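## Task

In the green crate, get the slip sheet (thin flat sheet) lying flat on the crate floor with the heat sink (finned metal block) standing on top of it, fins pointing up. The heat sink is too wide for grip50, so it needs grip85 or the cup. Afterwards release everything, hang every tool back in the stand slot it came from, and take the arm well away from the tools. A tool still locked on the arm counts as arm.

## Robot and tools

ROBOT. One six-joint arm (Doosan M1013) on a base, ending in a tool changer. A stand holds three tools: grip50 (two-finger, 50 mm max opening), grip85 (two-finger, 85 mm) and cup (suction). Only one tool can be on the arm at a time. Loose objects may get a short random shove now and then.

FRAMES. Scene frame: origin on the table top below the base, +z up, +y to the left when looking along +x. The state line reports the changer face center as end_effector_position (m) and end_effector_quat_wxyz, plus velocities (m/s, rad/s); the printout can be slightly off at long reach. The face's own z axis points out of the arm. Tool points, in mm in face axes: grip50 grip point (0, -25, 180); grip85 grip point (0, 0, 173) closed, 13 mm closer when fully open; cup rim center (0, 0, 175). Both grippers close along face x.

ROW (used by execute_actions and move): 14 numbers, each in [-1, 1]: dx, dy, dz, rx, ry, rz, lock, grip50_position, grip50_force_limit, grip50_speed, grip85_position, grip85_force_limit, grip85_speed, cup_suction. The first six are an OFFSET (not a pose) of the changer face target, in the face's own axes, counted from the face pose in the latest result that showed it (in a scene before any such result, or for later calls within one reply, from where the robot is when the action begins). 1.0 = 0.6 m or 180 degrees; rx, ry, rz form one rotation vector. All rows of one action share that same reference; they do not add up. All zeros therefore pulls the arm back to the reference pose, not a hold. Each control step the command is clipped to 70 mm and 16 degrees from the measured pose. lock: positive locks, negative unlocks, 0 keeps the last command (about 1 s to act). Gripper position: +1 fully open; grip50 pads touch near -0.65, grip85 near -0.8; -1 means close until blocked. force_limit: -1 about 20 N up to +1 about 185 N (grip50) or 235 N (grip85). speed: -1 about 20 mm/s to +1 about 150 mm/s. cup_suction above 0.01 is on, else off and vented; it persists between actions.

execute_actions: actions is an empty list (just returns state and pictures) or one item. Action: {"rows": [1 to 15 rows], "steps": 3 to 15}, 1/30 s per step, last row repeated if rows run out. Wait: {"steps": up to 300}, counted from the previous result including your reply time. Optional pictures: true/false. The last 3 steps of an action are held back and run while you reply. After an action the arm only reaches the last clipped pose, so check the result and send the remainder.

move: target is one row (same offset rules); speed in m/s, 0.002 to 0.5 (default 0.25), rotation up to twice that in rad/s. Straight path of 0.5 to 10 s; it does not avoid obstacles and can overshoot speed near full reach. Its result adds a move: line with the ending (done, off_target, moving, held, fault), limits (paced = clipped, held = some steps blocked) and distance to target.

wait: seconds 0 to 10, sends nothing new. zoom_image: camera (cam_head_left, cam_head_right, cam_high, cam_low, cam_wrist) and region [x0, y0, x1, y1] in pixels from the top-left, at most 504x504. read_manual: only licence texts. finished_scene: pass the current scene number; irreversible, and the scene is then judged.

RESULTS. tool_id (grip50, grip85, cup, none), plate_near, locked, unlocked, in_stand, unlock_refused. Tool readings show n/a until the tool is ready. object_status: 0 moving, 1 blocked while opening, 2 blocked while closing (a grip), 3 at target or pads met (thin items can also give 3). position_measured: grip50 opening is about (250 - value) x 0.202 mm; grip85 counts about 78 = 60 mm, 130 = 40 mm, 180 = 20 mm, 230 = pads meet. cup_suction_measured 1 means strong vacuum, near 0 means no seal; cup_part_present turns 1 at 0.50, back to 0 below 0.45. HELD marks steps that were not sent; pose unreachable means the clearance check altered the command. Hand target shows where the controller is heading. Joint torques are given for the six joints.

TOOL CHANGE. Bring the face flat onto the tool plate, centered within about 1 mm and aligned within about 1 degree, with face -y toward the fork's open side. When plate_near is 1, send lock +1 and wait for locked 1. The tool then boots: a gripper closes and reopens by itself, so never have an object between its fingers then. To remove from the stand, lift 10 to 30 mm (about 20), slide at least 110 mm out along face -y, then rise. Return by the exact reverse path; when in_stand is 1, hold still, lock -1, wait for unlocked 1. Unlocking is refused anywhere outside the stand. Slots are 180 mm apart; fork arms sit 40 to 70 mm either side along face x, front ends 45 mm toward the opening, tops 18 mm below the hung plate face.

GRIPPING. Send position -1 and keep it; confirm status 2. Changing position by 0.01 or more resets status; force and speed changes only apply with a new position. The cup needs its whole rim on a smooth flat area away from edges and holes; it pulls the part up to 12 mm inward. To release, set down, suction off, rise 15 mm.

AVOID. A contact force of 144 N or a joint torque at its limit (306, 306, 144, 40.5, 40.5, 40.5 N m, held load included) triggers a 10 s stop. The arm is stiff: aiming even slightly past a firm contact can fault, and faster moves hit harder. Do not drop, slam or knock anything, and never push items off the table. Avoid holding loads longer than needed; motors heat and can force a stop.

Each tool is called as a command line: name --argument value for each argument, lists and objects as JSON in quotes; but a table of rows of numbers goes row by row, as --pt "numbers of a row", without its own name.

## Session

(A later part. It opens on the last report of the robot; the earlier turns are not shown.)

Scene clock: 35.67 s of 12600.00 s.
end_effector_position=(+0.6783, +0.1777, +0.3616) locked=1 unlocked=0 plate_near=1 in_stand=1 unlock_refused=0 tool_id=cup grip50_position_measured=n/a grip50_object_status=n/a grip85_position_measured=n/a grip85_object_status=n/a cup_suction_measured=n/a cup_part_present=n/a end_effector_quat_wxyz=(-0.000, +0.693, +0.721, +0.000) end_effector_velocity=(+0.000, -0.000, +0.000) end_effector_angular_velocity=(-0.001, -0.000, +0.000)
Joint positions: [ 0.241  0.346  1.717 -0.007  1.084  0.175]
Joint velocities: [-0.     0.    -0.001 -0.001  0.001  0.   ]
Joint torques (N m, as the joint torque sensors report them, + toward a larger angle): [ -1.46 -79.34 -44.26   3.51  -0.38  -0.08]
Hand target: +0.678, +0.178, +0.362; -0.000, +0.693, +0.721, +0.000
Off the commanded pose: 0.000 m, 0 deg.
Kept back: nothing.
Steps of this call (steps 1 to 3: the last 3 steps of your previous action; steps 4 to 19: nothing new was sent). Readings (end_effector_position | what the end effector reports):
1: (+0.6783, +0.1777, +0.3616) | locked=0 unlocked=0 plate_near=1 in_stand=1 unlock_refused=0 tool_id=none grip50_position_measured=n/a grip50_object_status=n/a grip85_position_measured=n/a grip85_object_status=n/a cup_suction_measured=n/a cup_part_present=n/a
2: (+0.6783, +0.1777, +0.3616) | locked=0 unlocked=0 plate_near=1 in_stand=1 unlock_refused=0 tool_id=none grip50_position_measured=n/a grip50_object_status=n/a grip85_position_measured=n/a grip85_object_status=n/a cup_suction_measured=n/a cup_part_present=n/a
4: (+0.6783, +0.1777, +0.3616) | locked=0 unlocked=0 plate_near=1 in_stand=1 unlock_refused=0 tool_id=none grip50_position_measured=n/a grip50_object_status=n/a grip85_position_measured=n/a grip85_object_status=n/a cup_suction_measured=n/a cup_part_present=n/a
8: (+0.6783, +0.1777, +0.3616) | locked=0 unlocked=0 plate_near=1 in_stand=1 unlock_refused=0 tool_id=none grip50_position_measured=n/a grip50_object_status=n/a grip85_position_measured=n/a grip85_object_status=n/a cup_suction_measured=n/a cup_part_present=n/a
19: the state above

move --target '[0,0,-0.0333,0,0,0,0,1,0,0,1,0,0,0]' --speed 0.08

move --target '[0,-0.2,0,0,0,0,0,1,0,0,1,0,0,0]' --speed 0.25

move --target '[-0.499,-0.166,0.03,0,0,0,0,1,0,0,1,0,0,0]' --speed 0.4

zoom_image --camera "cam_wrist" --region '[120, 0, 370, 250]'

Scene clock: 36.60 s of 12600.00 s.
end_effector_position=(+0.6784, +0.1777, +0.3815) locked=1 unlocked=0 plate_near=1 in_stand=0 unlock_refused=0 tool_id=cup grip50_position_measured=n/a grip50_object_status=n/a grip85_position_measured=n/a grip85_object_status=n/a cup_suction_measured=0.00 cup_part_present=0 end_effector_quat_wxyz=(-0.000, +0.693, +0.721, +0.000) end_effector_velocity=(-0.000, -0.000, -0.000) end_effector_angular_velocity=(-0.000, -0.000, +0.000)
Joint positions: [ 0.242  0.332  1.697 -0.007  1.118  0.175]
Joint velocities: [ 0. -0.  0. -0.  0. -0.]
Joint torques (N m, as the joint torque sensors report them, + toward a larger angle): [ -2.65 -82.67 -47.36   4.02  -0.53   0.02]
Hand target: +0.678, +0.178, +0.382; -0.000, +0.693, +0.721, +0.000
Off the commanded pose: 0.000 m, 0 deg.
Kept back: nothing.
move: done
camera_calibration (this result's frames):
cam_wrist: T_world_to_cam=[[0.0064089, 0.999318, 0.0363528, -0.192404], [0.950737, -0.0173566, 0.309512, -0.701023], [0.309932, 0.0325783, -0.9502, 0.199398], [0, 0, 0, 1]] pos_world=[0.605922, 0.17361, 0.413438]

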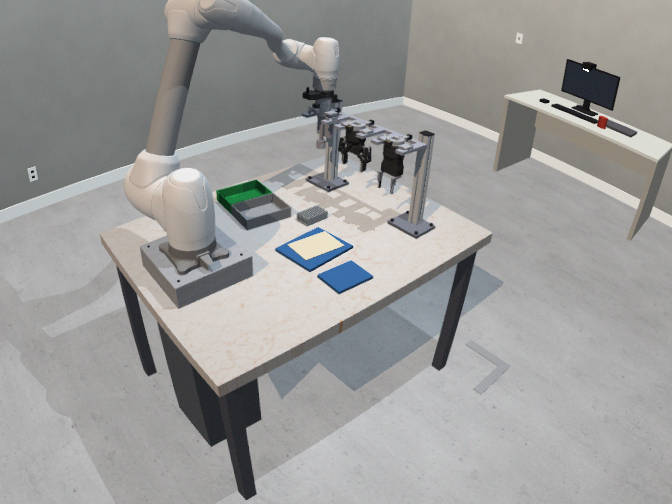

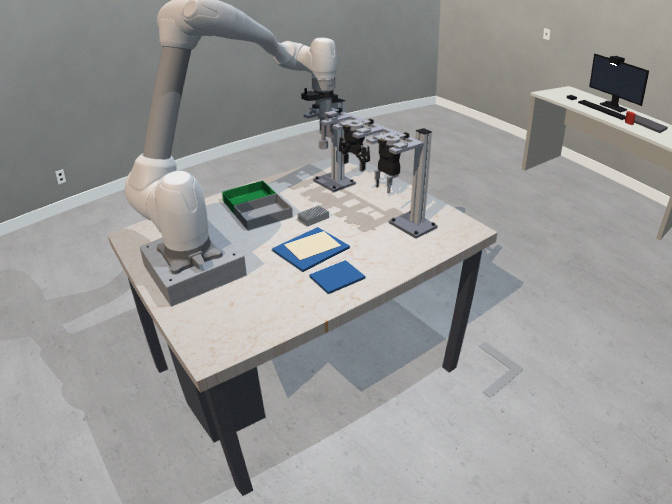

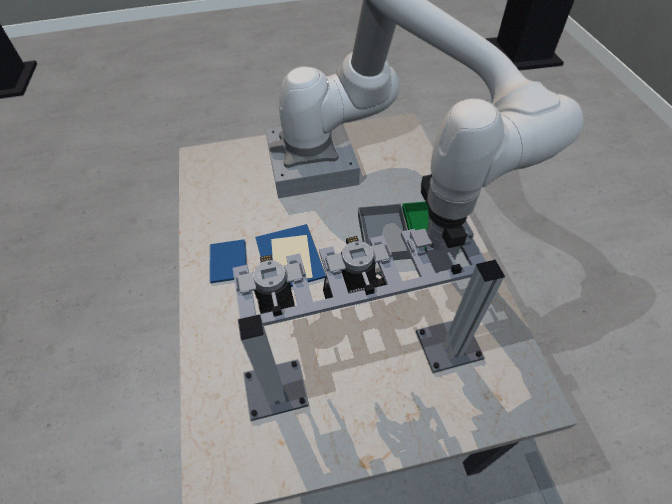

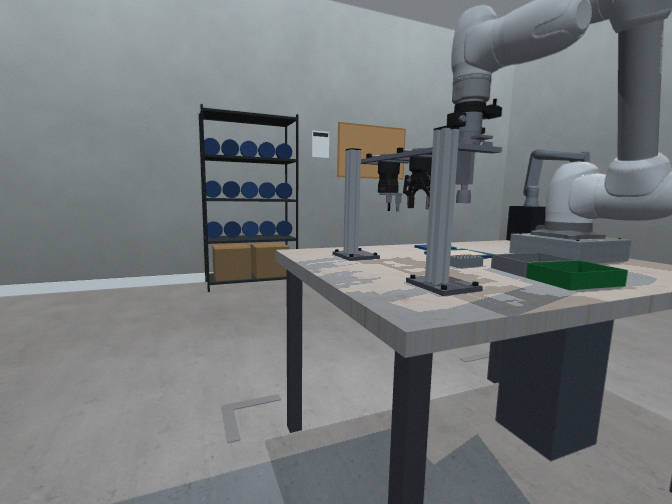

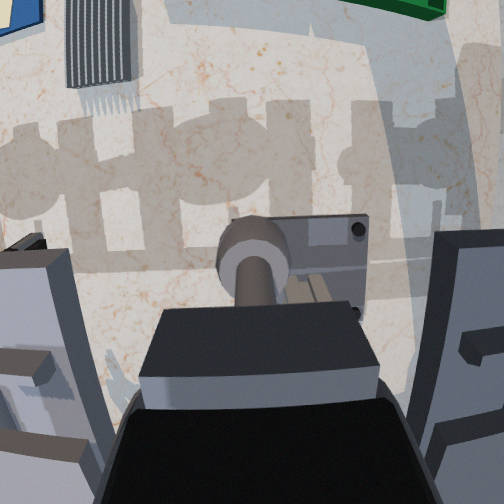

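Scene clock: 37.47 s of 12600.00 s.
end_effector_position=(+0.5585, +0.1731, +0.3818) locked=1 unlocked=0 plate_near=1 in_stand=0 unlock_refused=0 tool_id=cup grip50_position_measured=n/a grip50_object_status=n/a grip85_position_measured=n/a grip85_object_status=n/a cup_suction_measured=0.00 cup_part_present=0 end_effector_quat_wxyz=(-0.000, +0.693, +0.721, +0.000) end_effector_velocity=(+0.000, +0.000, +0.001) end_effector_angular_velocity=(+0.000, -0.002, +0.000)
Joint positions: [ 0.277  0.16   1.92  -0.006  1.067  0.211]
Joint velocities: [ 0.    -0.001 -0.     0.    -0.001  0.   ]
Joint torques (N m, as the joint torque sensors report them, + toward a larger angle): [  0.27 -63.51 -46.66   3.73  -0.43  -0.14]
Hand target: +0.558, +0.173, +0.382; -0.000, +0.693, +0.721, +0.000
Off the commanded pose: 0.000 m, 0 deg.
Kept back: nothing.
move: done
camera_calibration (this result's frames):
cam_wrist: T_world_to_cam=[[0.00644851, 0.999313, 0.0365016, -0.187136], [0.950739, -0.0174401, 0.309502, -0.587244], [0.309926, 0.0327076, -0.950198, 0.236922], [0, 0, 0, 1]] pos_world=[0.486095, 0.169017, 0.413706]

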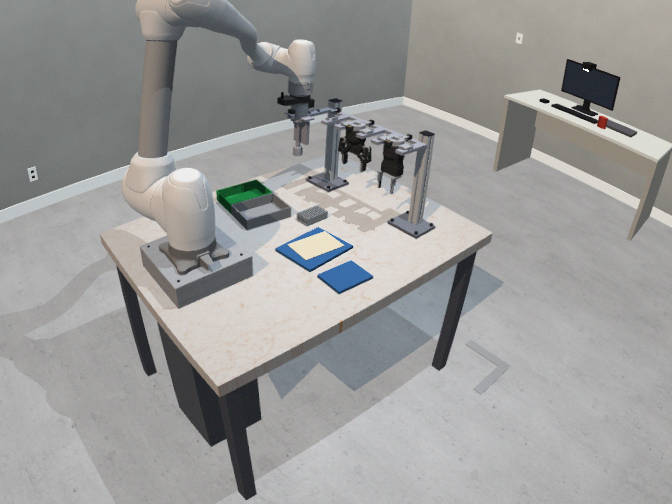

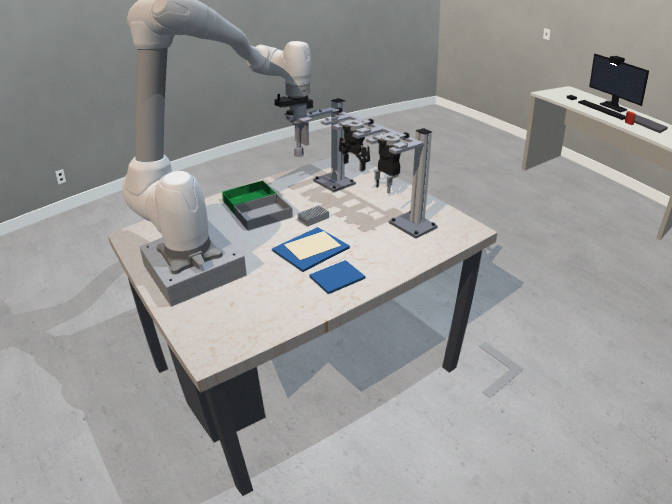

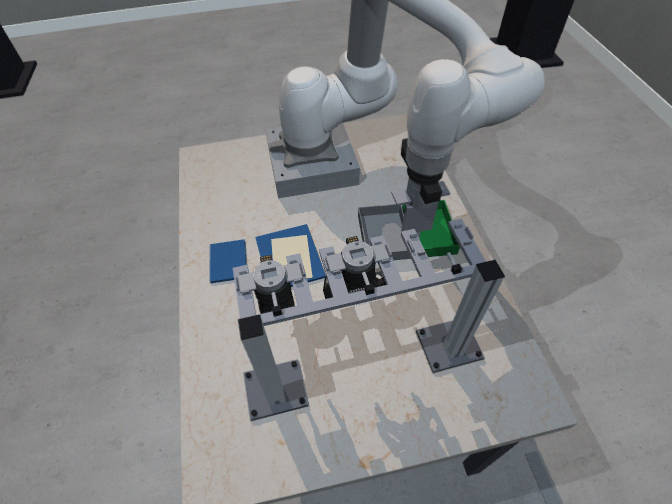

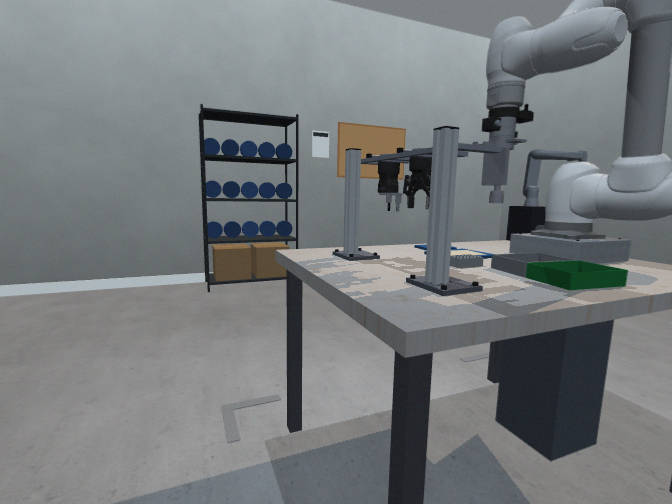

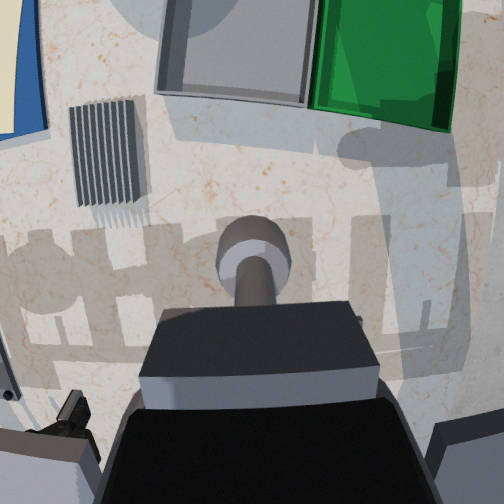

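Scene clock: 38.73 s of 12600.00 s.
end_effector_position=(+0.4705, -0.1304, +0.3638) locked=1 unlocked=0 plate_near=1 in_stand=0 unlock_refused=0 tool_id=cup grip50_position_measured=n/a grip50_object_status=n/a grip85_position_measured=n/a grip85_object_status=n/a cup_suction_measured=0.00 cup_part_present=0 end_effector_quat_wxyz=(+0.000, +0.693, +0.721, -0.000) end_effector_velocity=(-0.000, -0.000, -0.000) end_effector_angular_velocity=(+0.001, +0.002, -0.000)
Joint positions: [-0.302  0.022  2.106 -0.011  1.015 -0.366]
Joint velocities: [-0.001  0.     0.     0.001  0.002 -0.001]
Joint torques (N m, as the joint torque sensors report them, + toward a larger angle): [ -1.59 -45.14 -45.09   3.55  -0.48  -0.07]
Hand target: +0.470, -0.130, +0.364; +0.000, +0.693, +0.721, -0.000
Off the commanded pose: 0.001 m, 0 deg.
Kept back: nothing.
move: done
camera_calibration (this result's frames):
cam_wrist: T_world_to_cam=[[0.00637636, 0.99936, 0.0351978, 0.117891], [0.9508, -0.0169616, 0.309341, -0.503181], [0.30974, 0.0314936, -0.9503, 0.257042], [0, 0, 0, 1]] pos_world=[0.398056, -0.134446, 0.395771]

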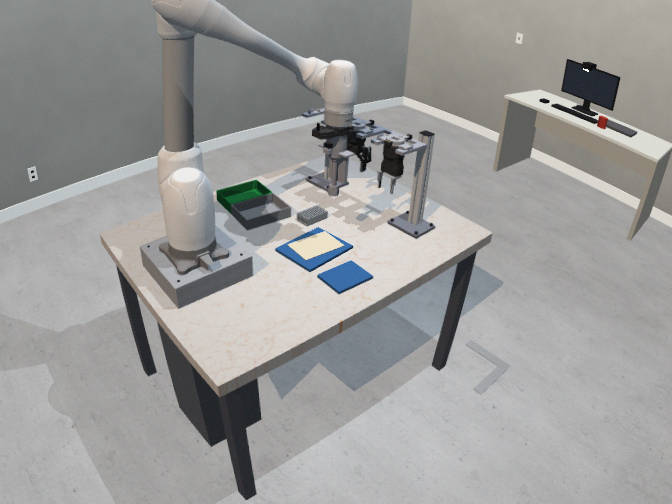

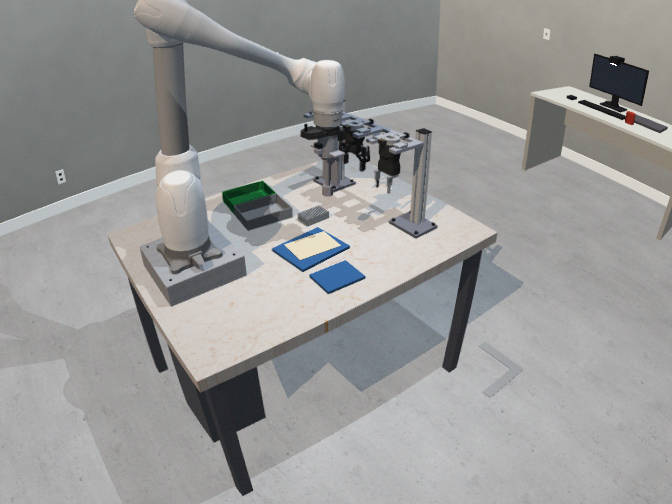

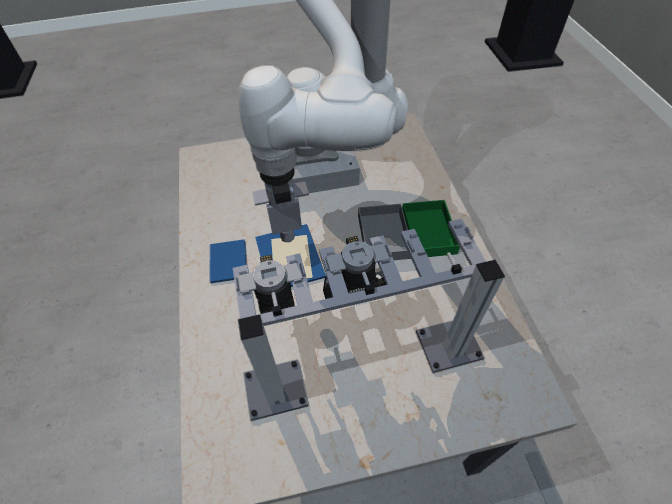

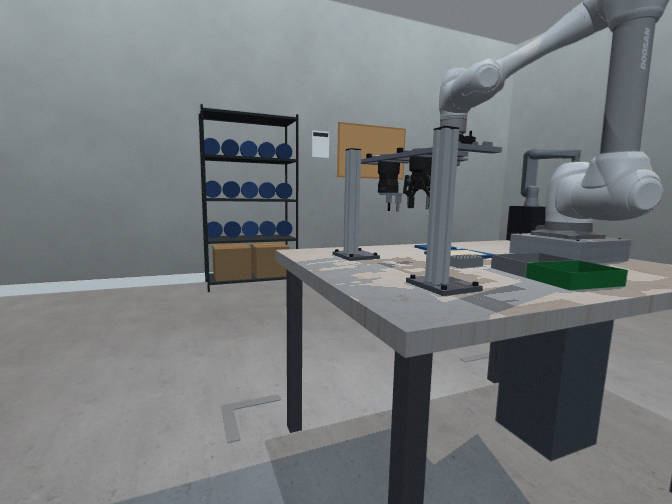

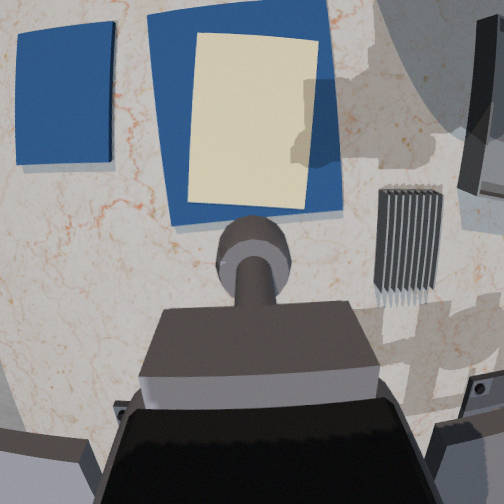

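Region (120, 0, 370, 250) of cam_wrist's 504x504 image, scaled by 2.016, with more detail than that image has.

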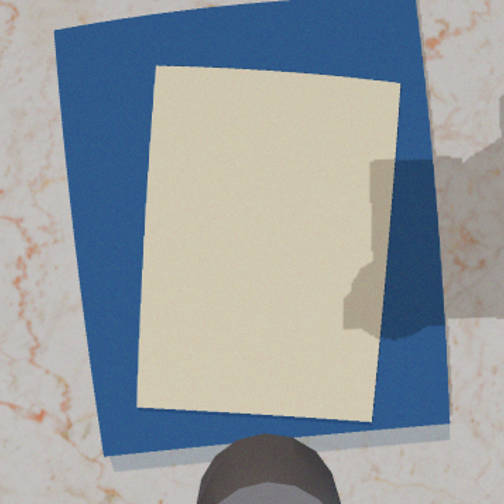

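move --target '[0.0048,-0.1073,0.2813,0,0,0,0,1,0,0,1,0,0,0]' --speed 0.3

execute_actions --actions '[{"rows":[[0,0,0.001,0,0,0,0,1,0,0,1,0,0,1],[0,0,0.002,0,0,0,0,1,0,0,1,0,0,1],[0,0,0.003,0,0,0,0,1,0,0,1,0,0,1],[0,0,0.004,0,0,0,0,1,0,0,1,0,0,1],[0,0,0.005,0,0,0,0,1,0,0,1,0,0,1],[0,0,0.006,0,0,0,0,1,0,0,1,0,0,1],[0,0,0.007,0,0,0,0,1,0,0,1,0,0,1],[0,0,0.008,0,0,0,0,1,0,0,1,0,0,1],[0,0,0.009,0,0,0,0,1,0,0,1,0,0,1],[0,0,0.01,0,0,0,0,1,0,0,1,0,0,1],[0,0,0.011,0,0,0,0,1,0,0,1,0,0,1],[0,0,0.012,0,0,0,0,1,0,0,1,0,0,1]],"steps":15}]'

Scene clock: 40.03 s of 12600.00 s.
end_effector_position=(+0.4059, -0.1300, +0.1951) locked=1 unlocked=0 plate_near=1 in_stand=0 unlock_refused=0 tool_id=cup grip50_position_measured=n/a grip50_object_status=n/a grip85_position_measured=n/a grip85_object_status=n/a cup_suction_measured=0.00 cup_part_present=0 end_effector_quat_wxyz=(+0.000, +0.693, +0.721, -0.000) end_effector_velocity=(+0.000, -0.000, -0.000) end_effector_angular_velocity=(-0.000, -0.000, +0.000)
Joint positions: [-0.354  0.165  2.36  -0.016  0.618 -0.411]
Joint velocities: [-0.     0.001 -0.    -0.    -0.001 -0.   ]
Joint torques (N m, as the joint torque sensors report them, + toward a larger angle): [ -1.77 -51.16 -32.02   2.55  -0.49  -0.21]
Hand target: +0.406, -0.130, +0.195; +0.000, +0.693, +0.721, -0.000
Off the commanded pose: 0.000 m, 0 deg.
Kept back: nothing.
move: done
camera_calibration (this result's frames):
cam_wrist: T_world_to_cam=[[0.00613166, 0.999367, 0.0350457, 0.124026], [0.950781, -0.016684, 0.309413, -0.389493], [0.309802, 0.0314236, -0.950282, 0.116624], [0, 0, 0, 1]] pos_world=[0.333432, -0.134111, 0.226994]

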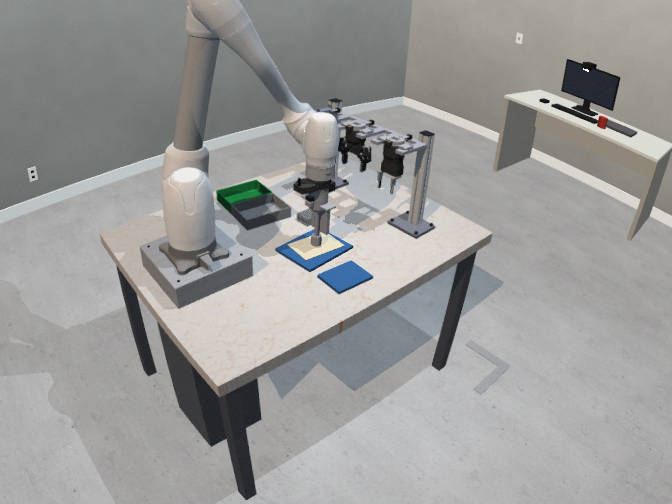

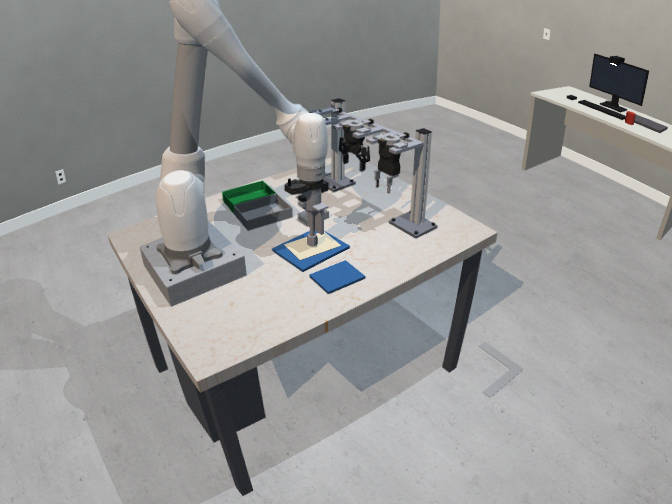

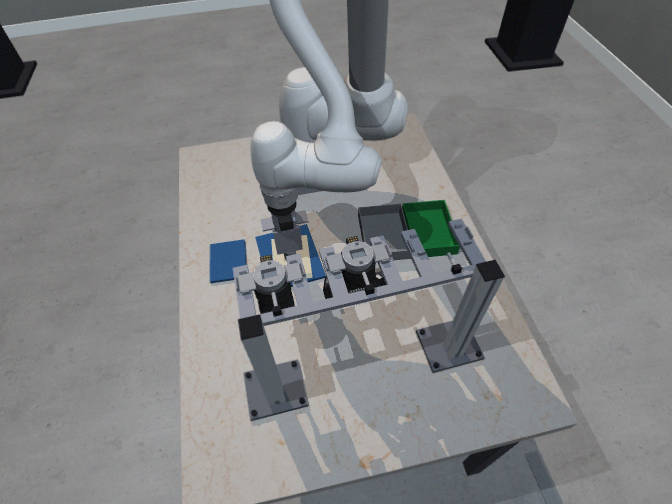

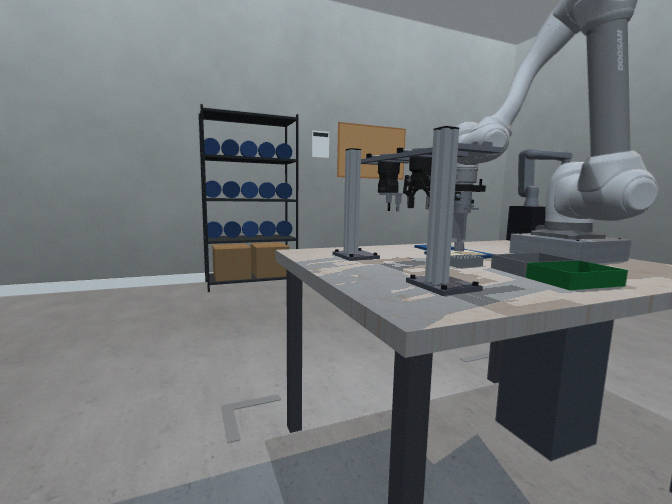

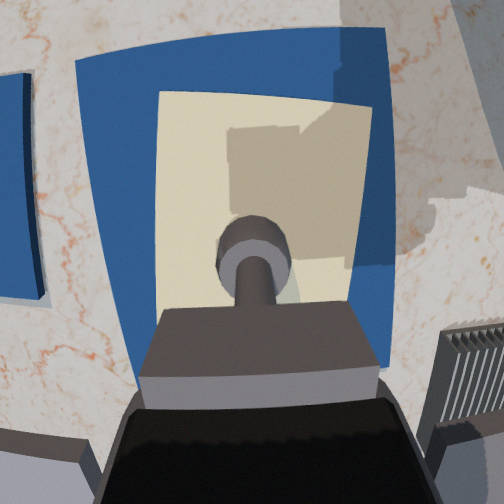

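Scene clock: 40.43 s of 12600.00 s.
end_effector_position=(+0.4059, -0.1300, +0.1887) locked=1 unlocked=0 plate_near=1 in_stand=0 unlock_refused=0 tool_id=cup grip50_position_measured=n/a grip50_object_status=n/a grip85_position_measured=n/a grip85_object_status=n/a cup_suction_measured=0.05 cup_part_present=0 end_effector_quat_wxyz=(+0.000, +0.693, +0.721, -0.000) end_effector_velocity=(-0.000, -0.000, -0.018) end_effector_angular_velocity=(-0.000, -0.001, -0.001)
Joint positions: [-0.355  0.176  2.364 -0.016  0.602 -0.411]
Joint velocities: [-0.     0.033  0.011 -0.002 -0.046  0.002]
Joint torques (N m, as the joint torque sensors report them, + toward a larger angle): [ -3.12 -49.6  -30.35   2.36  -0.52   0.3 ]
Steps of this call (steps 1 to 12: the first 12 steps of this action). Readings (end_effector_position | what the end effector reports):
1: (+0.4059, -0.1300, +0.1950) | locked=1 unlocked=0 plate_near=1 in_stand=0 unlock_refused=0 tool_id=cup grip50_position_measured=n/a grip50_object_status=n/a grip85_position_measured=n/a grip85_object_status=n/a cup_suction_measured=0.00 cup_part_present=0
2: (+0.4059, -0.1300, +0.1946) | locked=1 unlocked=0 plate_near=1 in_stand=0 unlock_refused=0 tool_id=cup grip50_position_measured=n/a grip50_object_status=n/a grip85_position_measured=n/a grip85_object_status=n/a cup_suction_measured=0.00 cup_part_present=0
4: (+0.4059, -0.1300, +0.1935) | locked=1 unlocked=0 plate_near=1 in_stand=0 unlock_refused=0 tool_id=cup grip50_position_measured=n/a grip50_object_status=n/a grip85_position_measured=n/a grip85_object_status=n/a cup_suction_measured=0.00 cup_part_present=0
8: (+0.4059, -0.1300, +0.1911) | locked=1 unlocked=0 plate_near=1 in_stand=0 unlock_refused=0 tool_id=cup grip50_position_measured=n/a grip50_object_status=n/a grip85_position_measured=n/a grip85_object_status=n/a cup_suction_measured=0.00 cup_part_present=0
12: the state above

execute_actions --actions '[{"steps":10}]'

Scene clock: 40.77 s of 12600.00 s.
end_effector_position=(+0.4059, -0.1300, +0.1879) locked=1 unlocked=0 plate_near=1 in_stand=0 unlock_refused=0 tool_id=cup grip50_position_measured=n/a grip50_object_status=n/a grip85_position_measured=n/a grip85_object_status=n/a cup_suction_measured=0.93 cup_part_present=1 end_effector_quat_wxyz=(+0.000, +0.693, +0.721, -0.000) end_effector_velocity=(+0.000, -0.000, +0.000) end_effector_angular_velocity=(-0.000, -0.000, +0.000)
Joint positions: [-0.355  0.178  2.364 -0.016  0.6   -0.411]
Joint velocities: [ 0.     0.    -0.001 -0.     0.     0.   ]
Joint torques (N m, as the joint torque sensors report them, + toward a larger angle): [ -1.82 -49.6  -30.93   2.28  -0.62  -0.18]
Hand target: +0.406, -0.130, +0.188; +0.000, +0.693, +0.721, -0.000
Off the commanded pose: 0.000 m, 0 deg.
Kept back: nothing.
Steps of this call (steps 1 to 3: the last 3 steps of your previous action; steps 4 to 10: nothing new was sent). Readings (end_effector_position | what the end effector reports):
1: (+0.4058, -0.1300, +0.1882) | locked=1 unlocked=0 plate_near=1 in_stand=0 unlock_refused=0 tool_id=cup grip50_position_measured=n/a grip50_object_status=n/a grip85_position_measured=n/a grip85_object_status=n/a cup_suction_measured=0.18 cup_part_present=0
2: (+0.4058, -0.1300, +0.1880) | locked=1 unlocked=0 plate_near=1 in_stand=0 unlock_refused=0 tool_id=cup grip50_position_measured=n/a grip50_object_status=n/a grip85_position_measured=n/a grip85_object_status=n/a cup_suction_measured=0.29 cup_part_present=0
4: (+0.4059, -0.1300, +0.1879) | locked=1 unlocked=0 plate_near=1 in_stand=0 unlock_refused=0 tool_id=cup grip50_position_measured=n/a grip50_object_status=n/a grip85_position_measured=n/a grip85_object_status=n/a cup_suction_measured=0.60 cup_part_present=1
8: (+0.4059, -0.1300, +0.1879) | locked=1 unlocked=0 plate_near=1 in_stand=0 unlock_refused=0 tool_id=cup grip50_position_measured=n/a grip50_object_status=n/a grip85_position_measured=n/a grip85_object_status=n/a cup_suction_measured=0.88 cup_part_present=1
10: the state above

move --target '[0,0,-0.095,0,0,0,0,1,0,0,1,0,0,1]' --speed 0.15

move --target '[0.7258,0.0137,0,0,0,0.009,0,1,0,0,1,0,0,1]' --speed 0.3

Scene clock: 41.73 s of 12600.00 s.
end_effector_position=(+0.4059, -0.1300, +0.2449) locked=1 unlocked=0 plate_near=1 in_stand=0 unlock_refused=0 tool_id=cup grip50_position_measured=n/a grip50_object_status=n/a grip85_position_measured=n/a grip85_object_status=n/a cup_suction_measured=0.96 cup_part_present=1 end_effector_quat_wxyz=(+0.000, +0.693, +0.721, -0.000) end_effector_velocity=(+0.000, -0.000, +0.001) end_effector_angular_velocity=(-0.000, -0.002, -0.000)
Joint positions: [-0.353  0.078  2.323 -0.014  0.742 -0.413]
Joint velocities: [ 0.    -0.001 -0.001  0.001  0.    -0.   ]
Joint torques (N m, as the joint torque sensors report them, + toward a larger angle): [ -1.56 -43.82 -35.59   2.67  -0.6   -0.22]
Hand target: +0.406, -0.130, +0.245; +0.000, +0.693, +0.721, -0.000
Off the commanded pose: 0.000 m, 0 deg.
Kept back: nothing.
move: done
camera_calibration (this result's frames):
cam_wrist: T_world_to_cam=[[0.00617133, 0.999367, 0.0350495, 0.122265], [0.950809, -0.0167201, 0.309326, -0.404946], [0.309716, 0.0314165, -0.95031, 0.164006], [0, 0, 0, 1]] pos_world=[0.333477, -0.134111, 0.276832]

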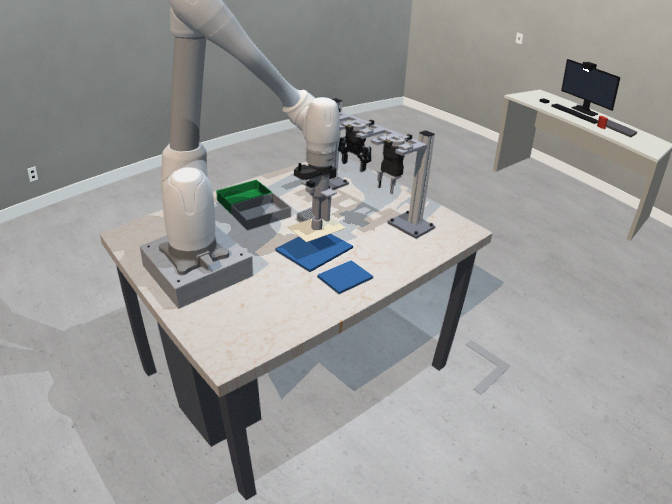

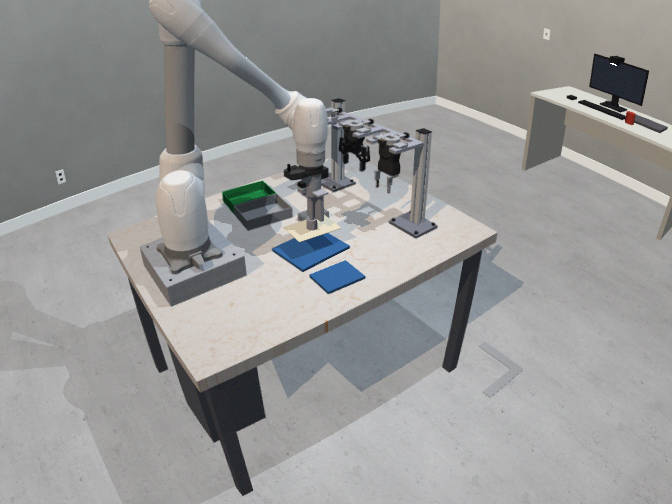

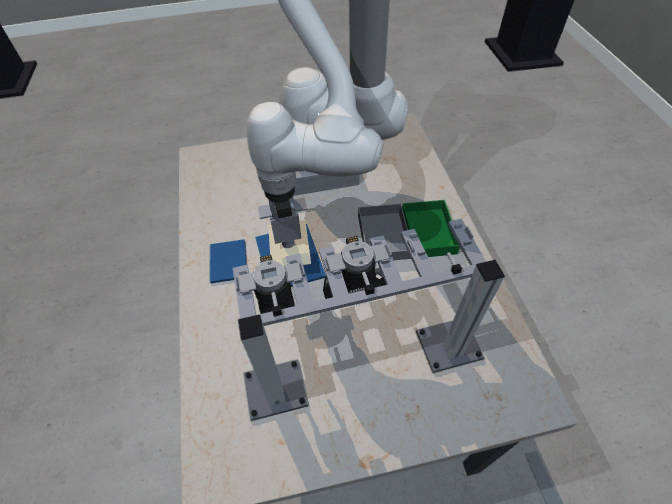

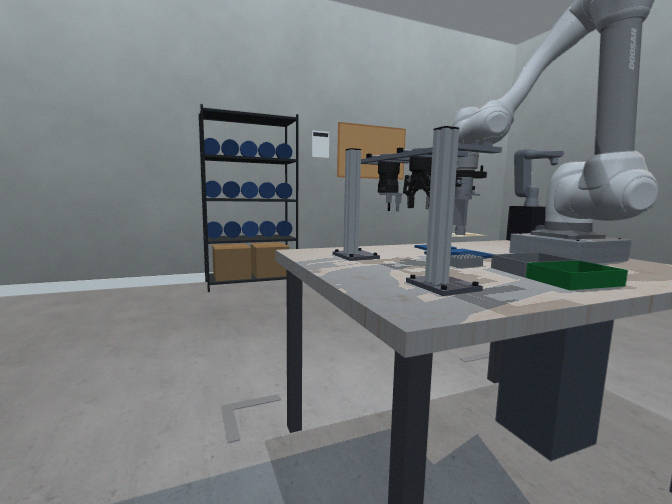

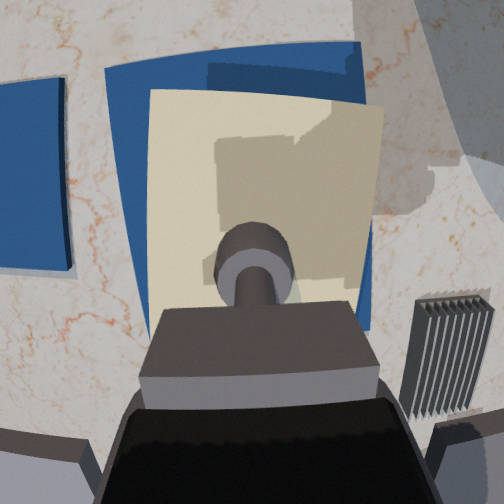

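Scene clock: 43.60 s of 12600.00 s.
end_effector_position=(+0.3971, +0.3064, +0.2451) locked=1 unlocked=0 plate_near=1 in_stand=0 unlock_refused=0 tool_id=cup grip50_position_measured=n/a grip50_object_status=n/a grip85_position_measured=n/a grip85_object_status=n/a cup_suction_measured=0.96 cup_part_present=1 end_effector_quat_wxyz=(-0.001, +0.703, +0.711, +0.000) end_effector_velocity=(-0.000, +0.000, -0.000) end_effector_angular_velocity=(-0.001, +0.000, +0.000)
Joint positions: [ 0.621  0.193  2.191 -0.004  0.765  0.582]
Joint velocities: [ 0.     0.     0.    -0.     0.     0.001]
Joint torques (N m, as the joint torque sensors report them, + toward a larger angle): [ -1.6  -55.36 -37.1    3.24  -0.57  -0.05]
Hand target: +0.397, +0.306, +0.245; -0.001, +0.703, +0.711, +0.000
Off the commanded pose: 0.001 m, 0 deg.
Kept back: nothing.
move: done
camera_calibration (this result's frames):
cam_wrist: T_world_to_cam=[[0.0344653, 0.998714, 0.03718, -0.325421], [0.949957, -0.0442945, 0.309225, -0.380557], [0.310475, 0.0246619, -0.950262, 0.154936], [0, 0, 0, 1]] pos_world=[0.324625, 0.304325, 0.277007]

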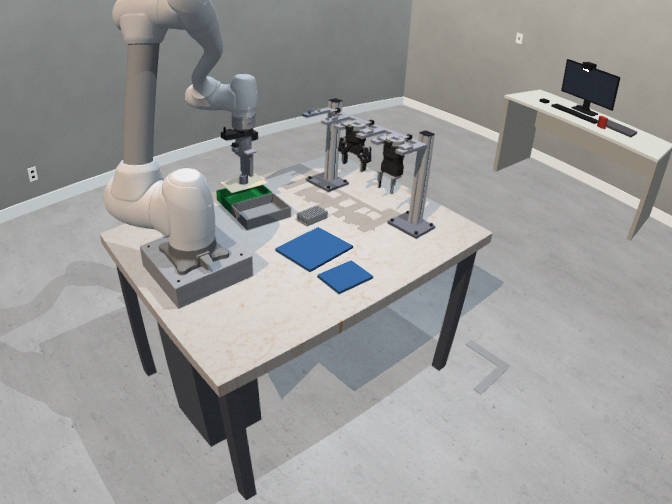

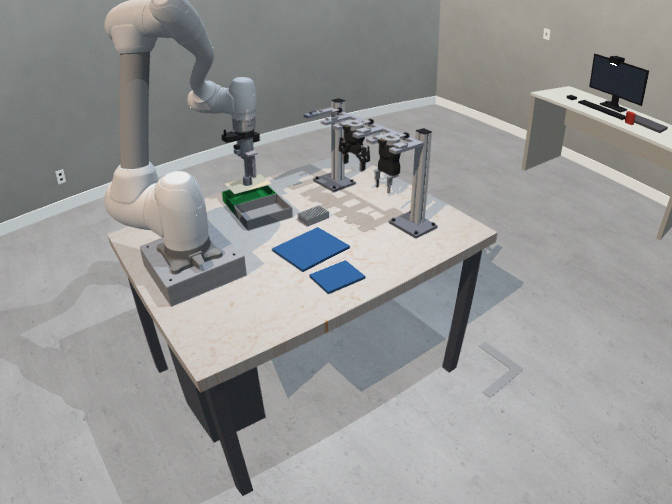

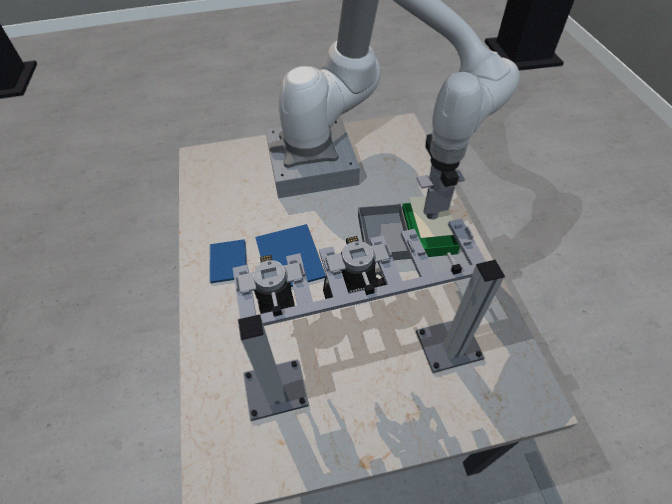

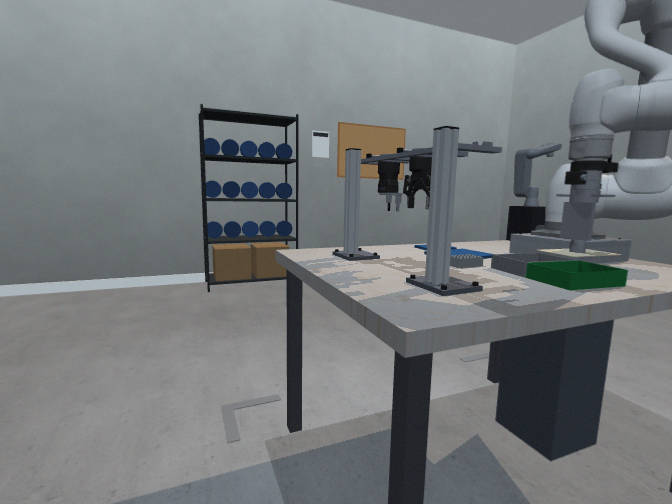

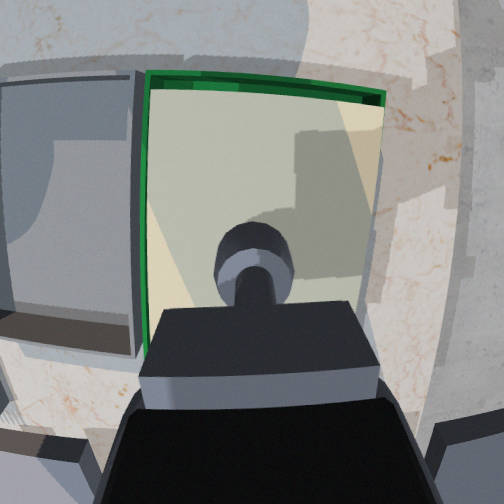

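move --target '[-0.002,0,0.058,0,0,0.003,0,1,0,0,1,0,0,1]' --speed 0.1

Scene clock: 44.57 s of 12600.00 s.
end_effector_position=(+0.3971, +0.3053, +0.2103) locked=1 unlocked=0 plate_near=1 in_stand=0 unlock_refused=0 tool_id=cup grip50_position_measured=n/a grip50_object_status=n/a grip85_position_measured=n/a grip85_object_status=n/a cup_suction_measured=0.96 cup_part_present=1 end_effector_quat_wxyz=(-0.001, +0.706, +0.708, +0.000) end_effector_velocity=(-0.000, -0.000, -0.000) end_effector_angular_velocity=(-0.000, +0.001, -0.000)
Joint positions: [ 0.619  0.244  2.216 -0.004  0.689  0.59 ]
Joint velocities: [-0.  0.  0.  0. -0. -0.]
Joint torques (N m, as the joint torque sensors report them, + toward a larger angle): [ -0.48 -60.95 -34.68   2.68  -0.57  -0.08]
Hand target: +0.397, +0.305, +0.210; -0.001, +0.706, +0.708, +0.000
Off the commanded pose: 0.000 m, 0 deg.
Kept back: nothing.
move: done
camera_calibration (this result's frames):
cam_wrist: T_world_to_cam=[[0.0438415, 0.998345, 0.0372182, -0.326588], [0.949492, -0.0532247, 0.309245, -0.366904], [0.310715, 0.0217806, -0.950254, 0.122674], [0, 0, 0, 1]] pos_world=[0.324574, 0.303847, 0.24219]

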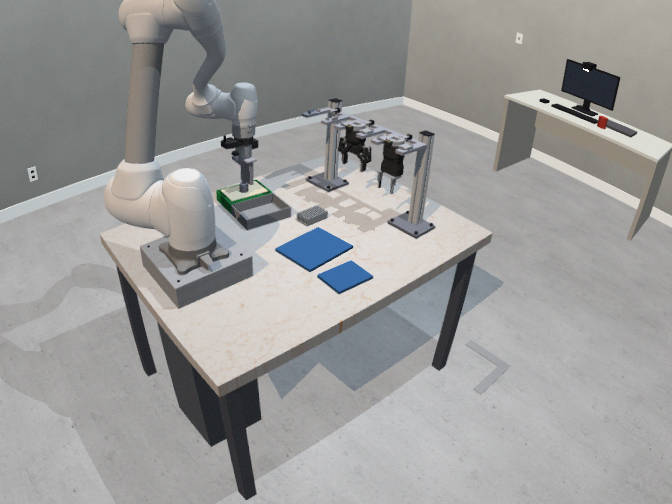

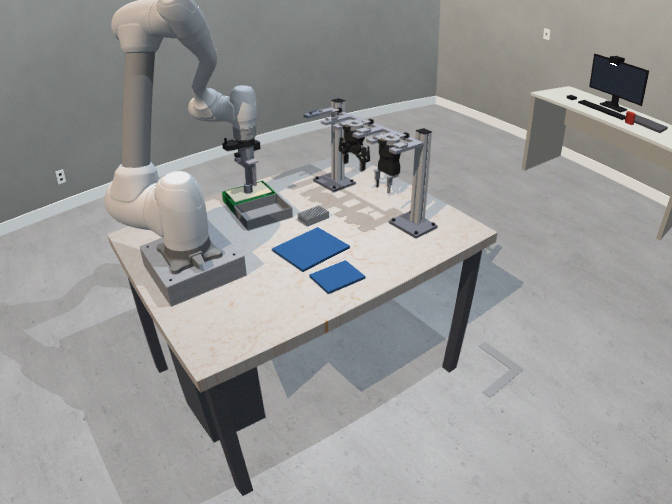

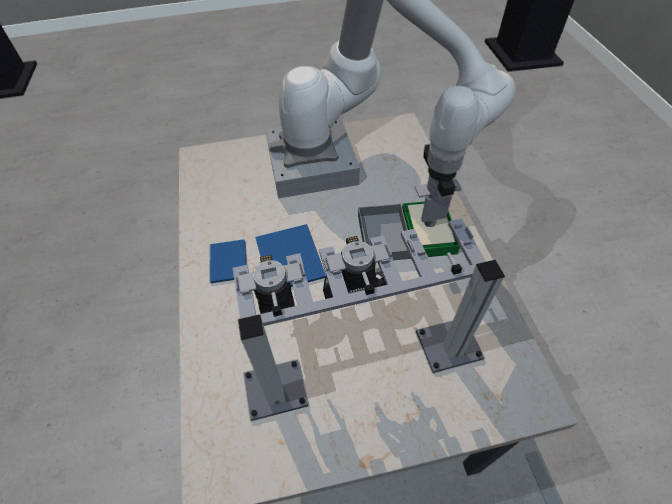

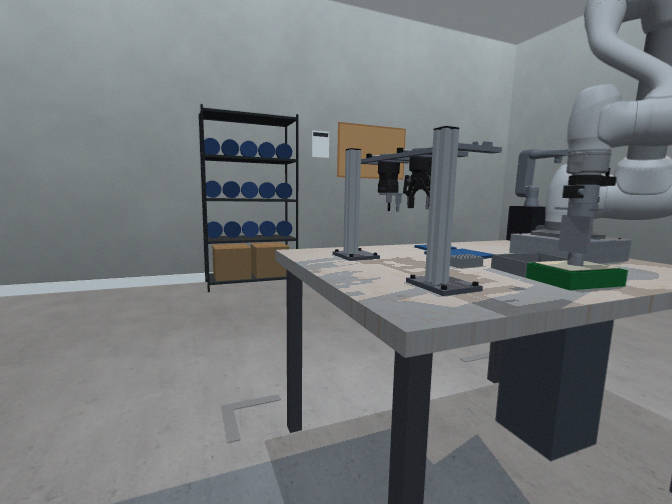

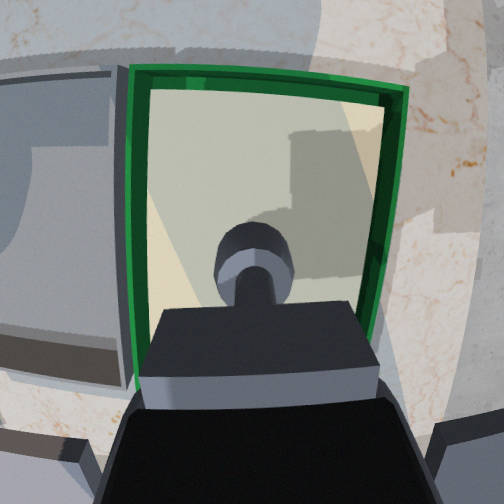

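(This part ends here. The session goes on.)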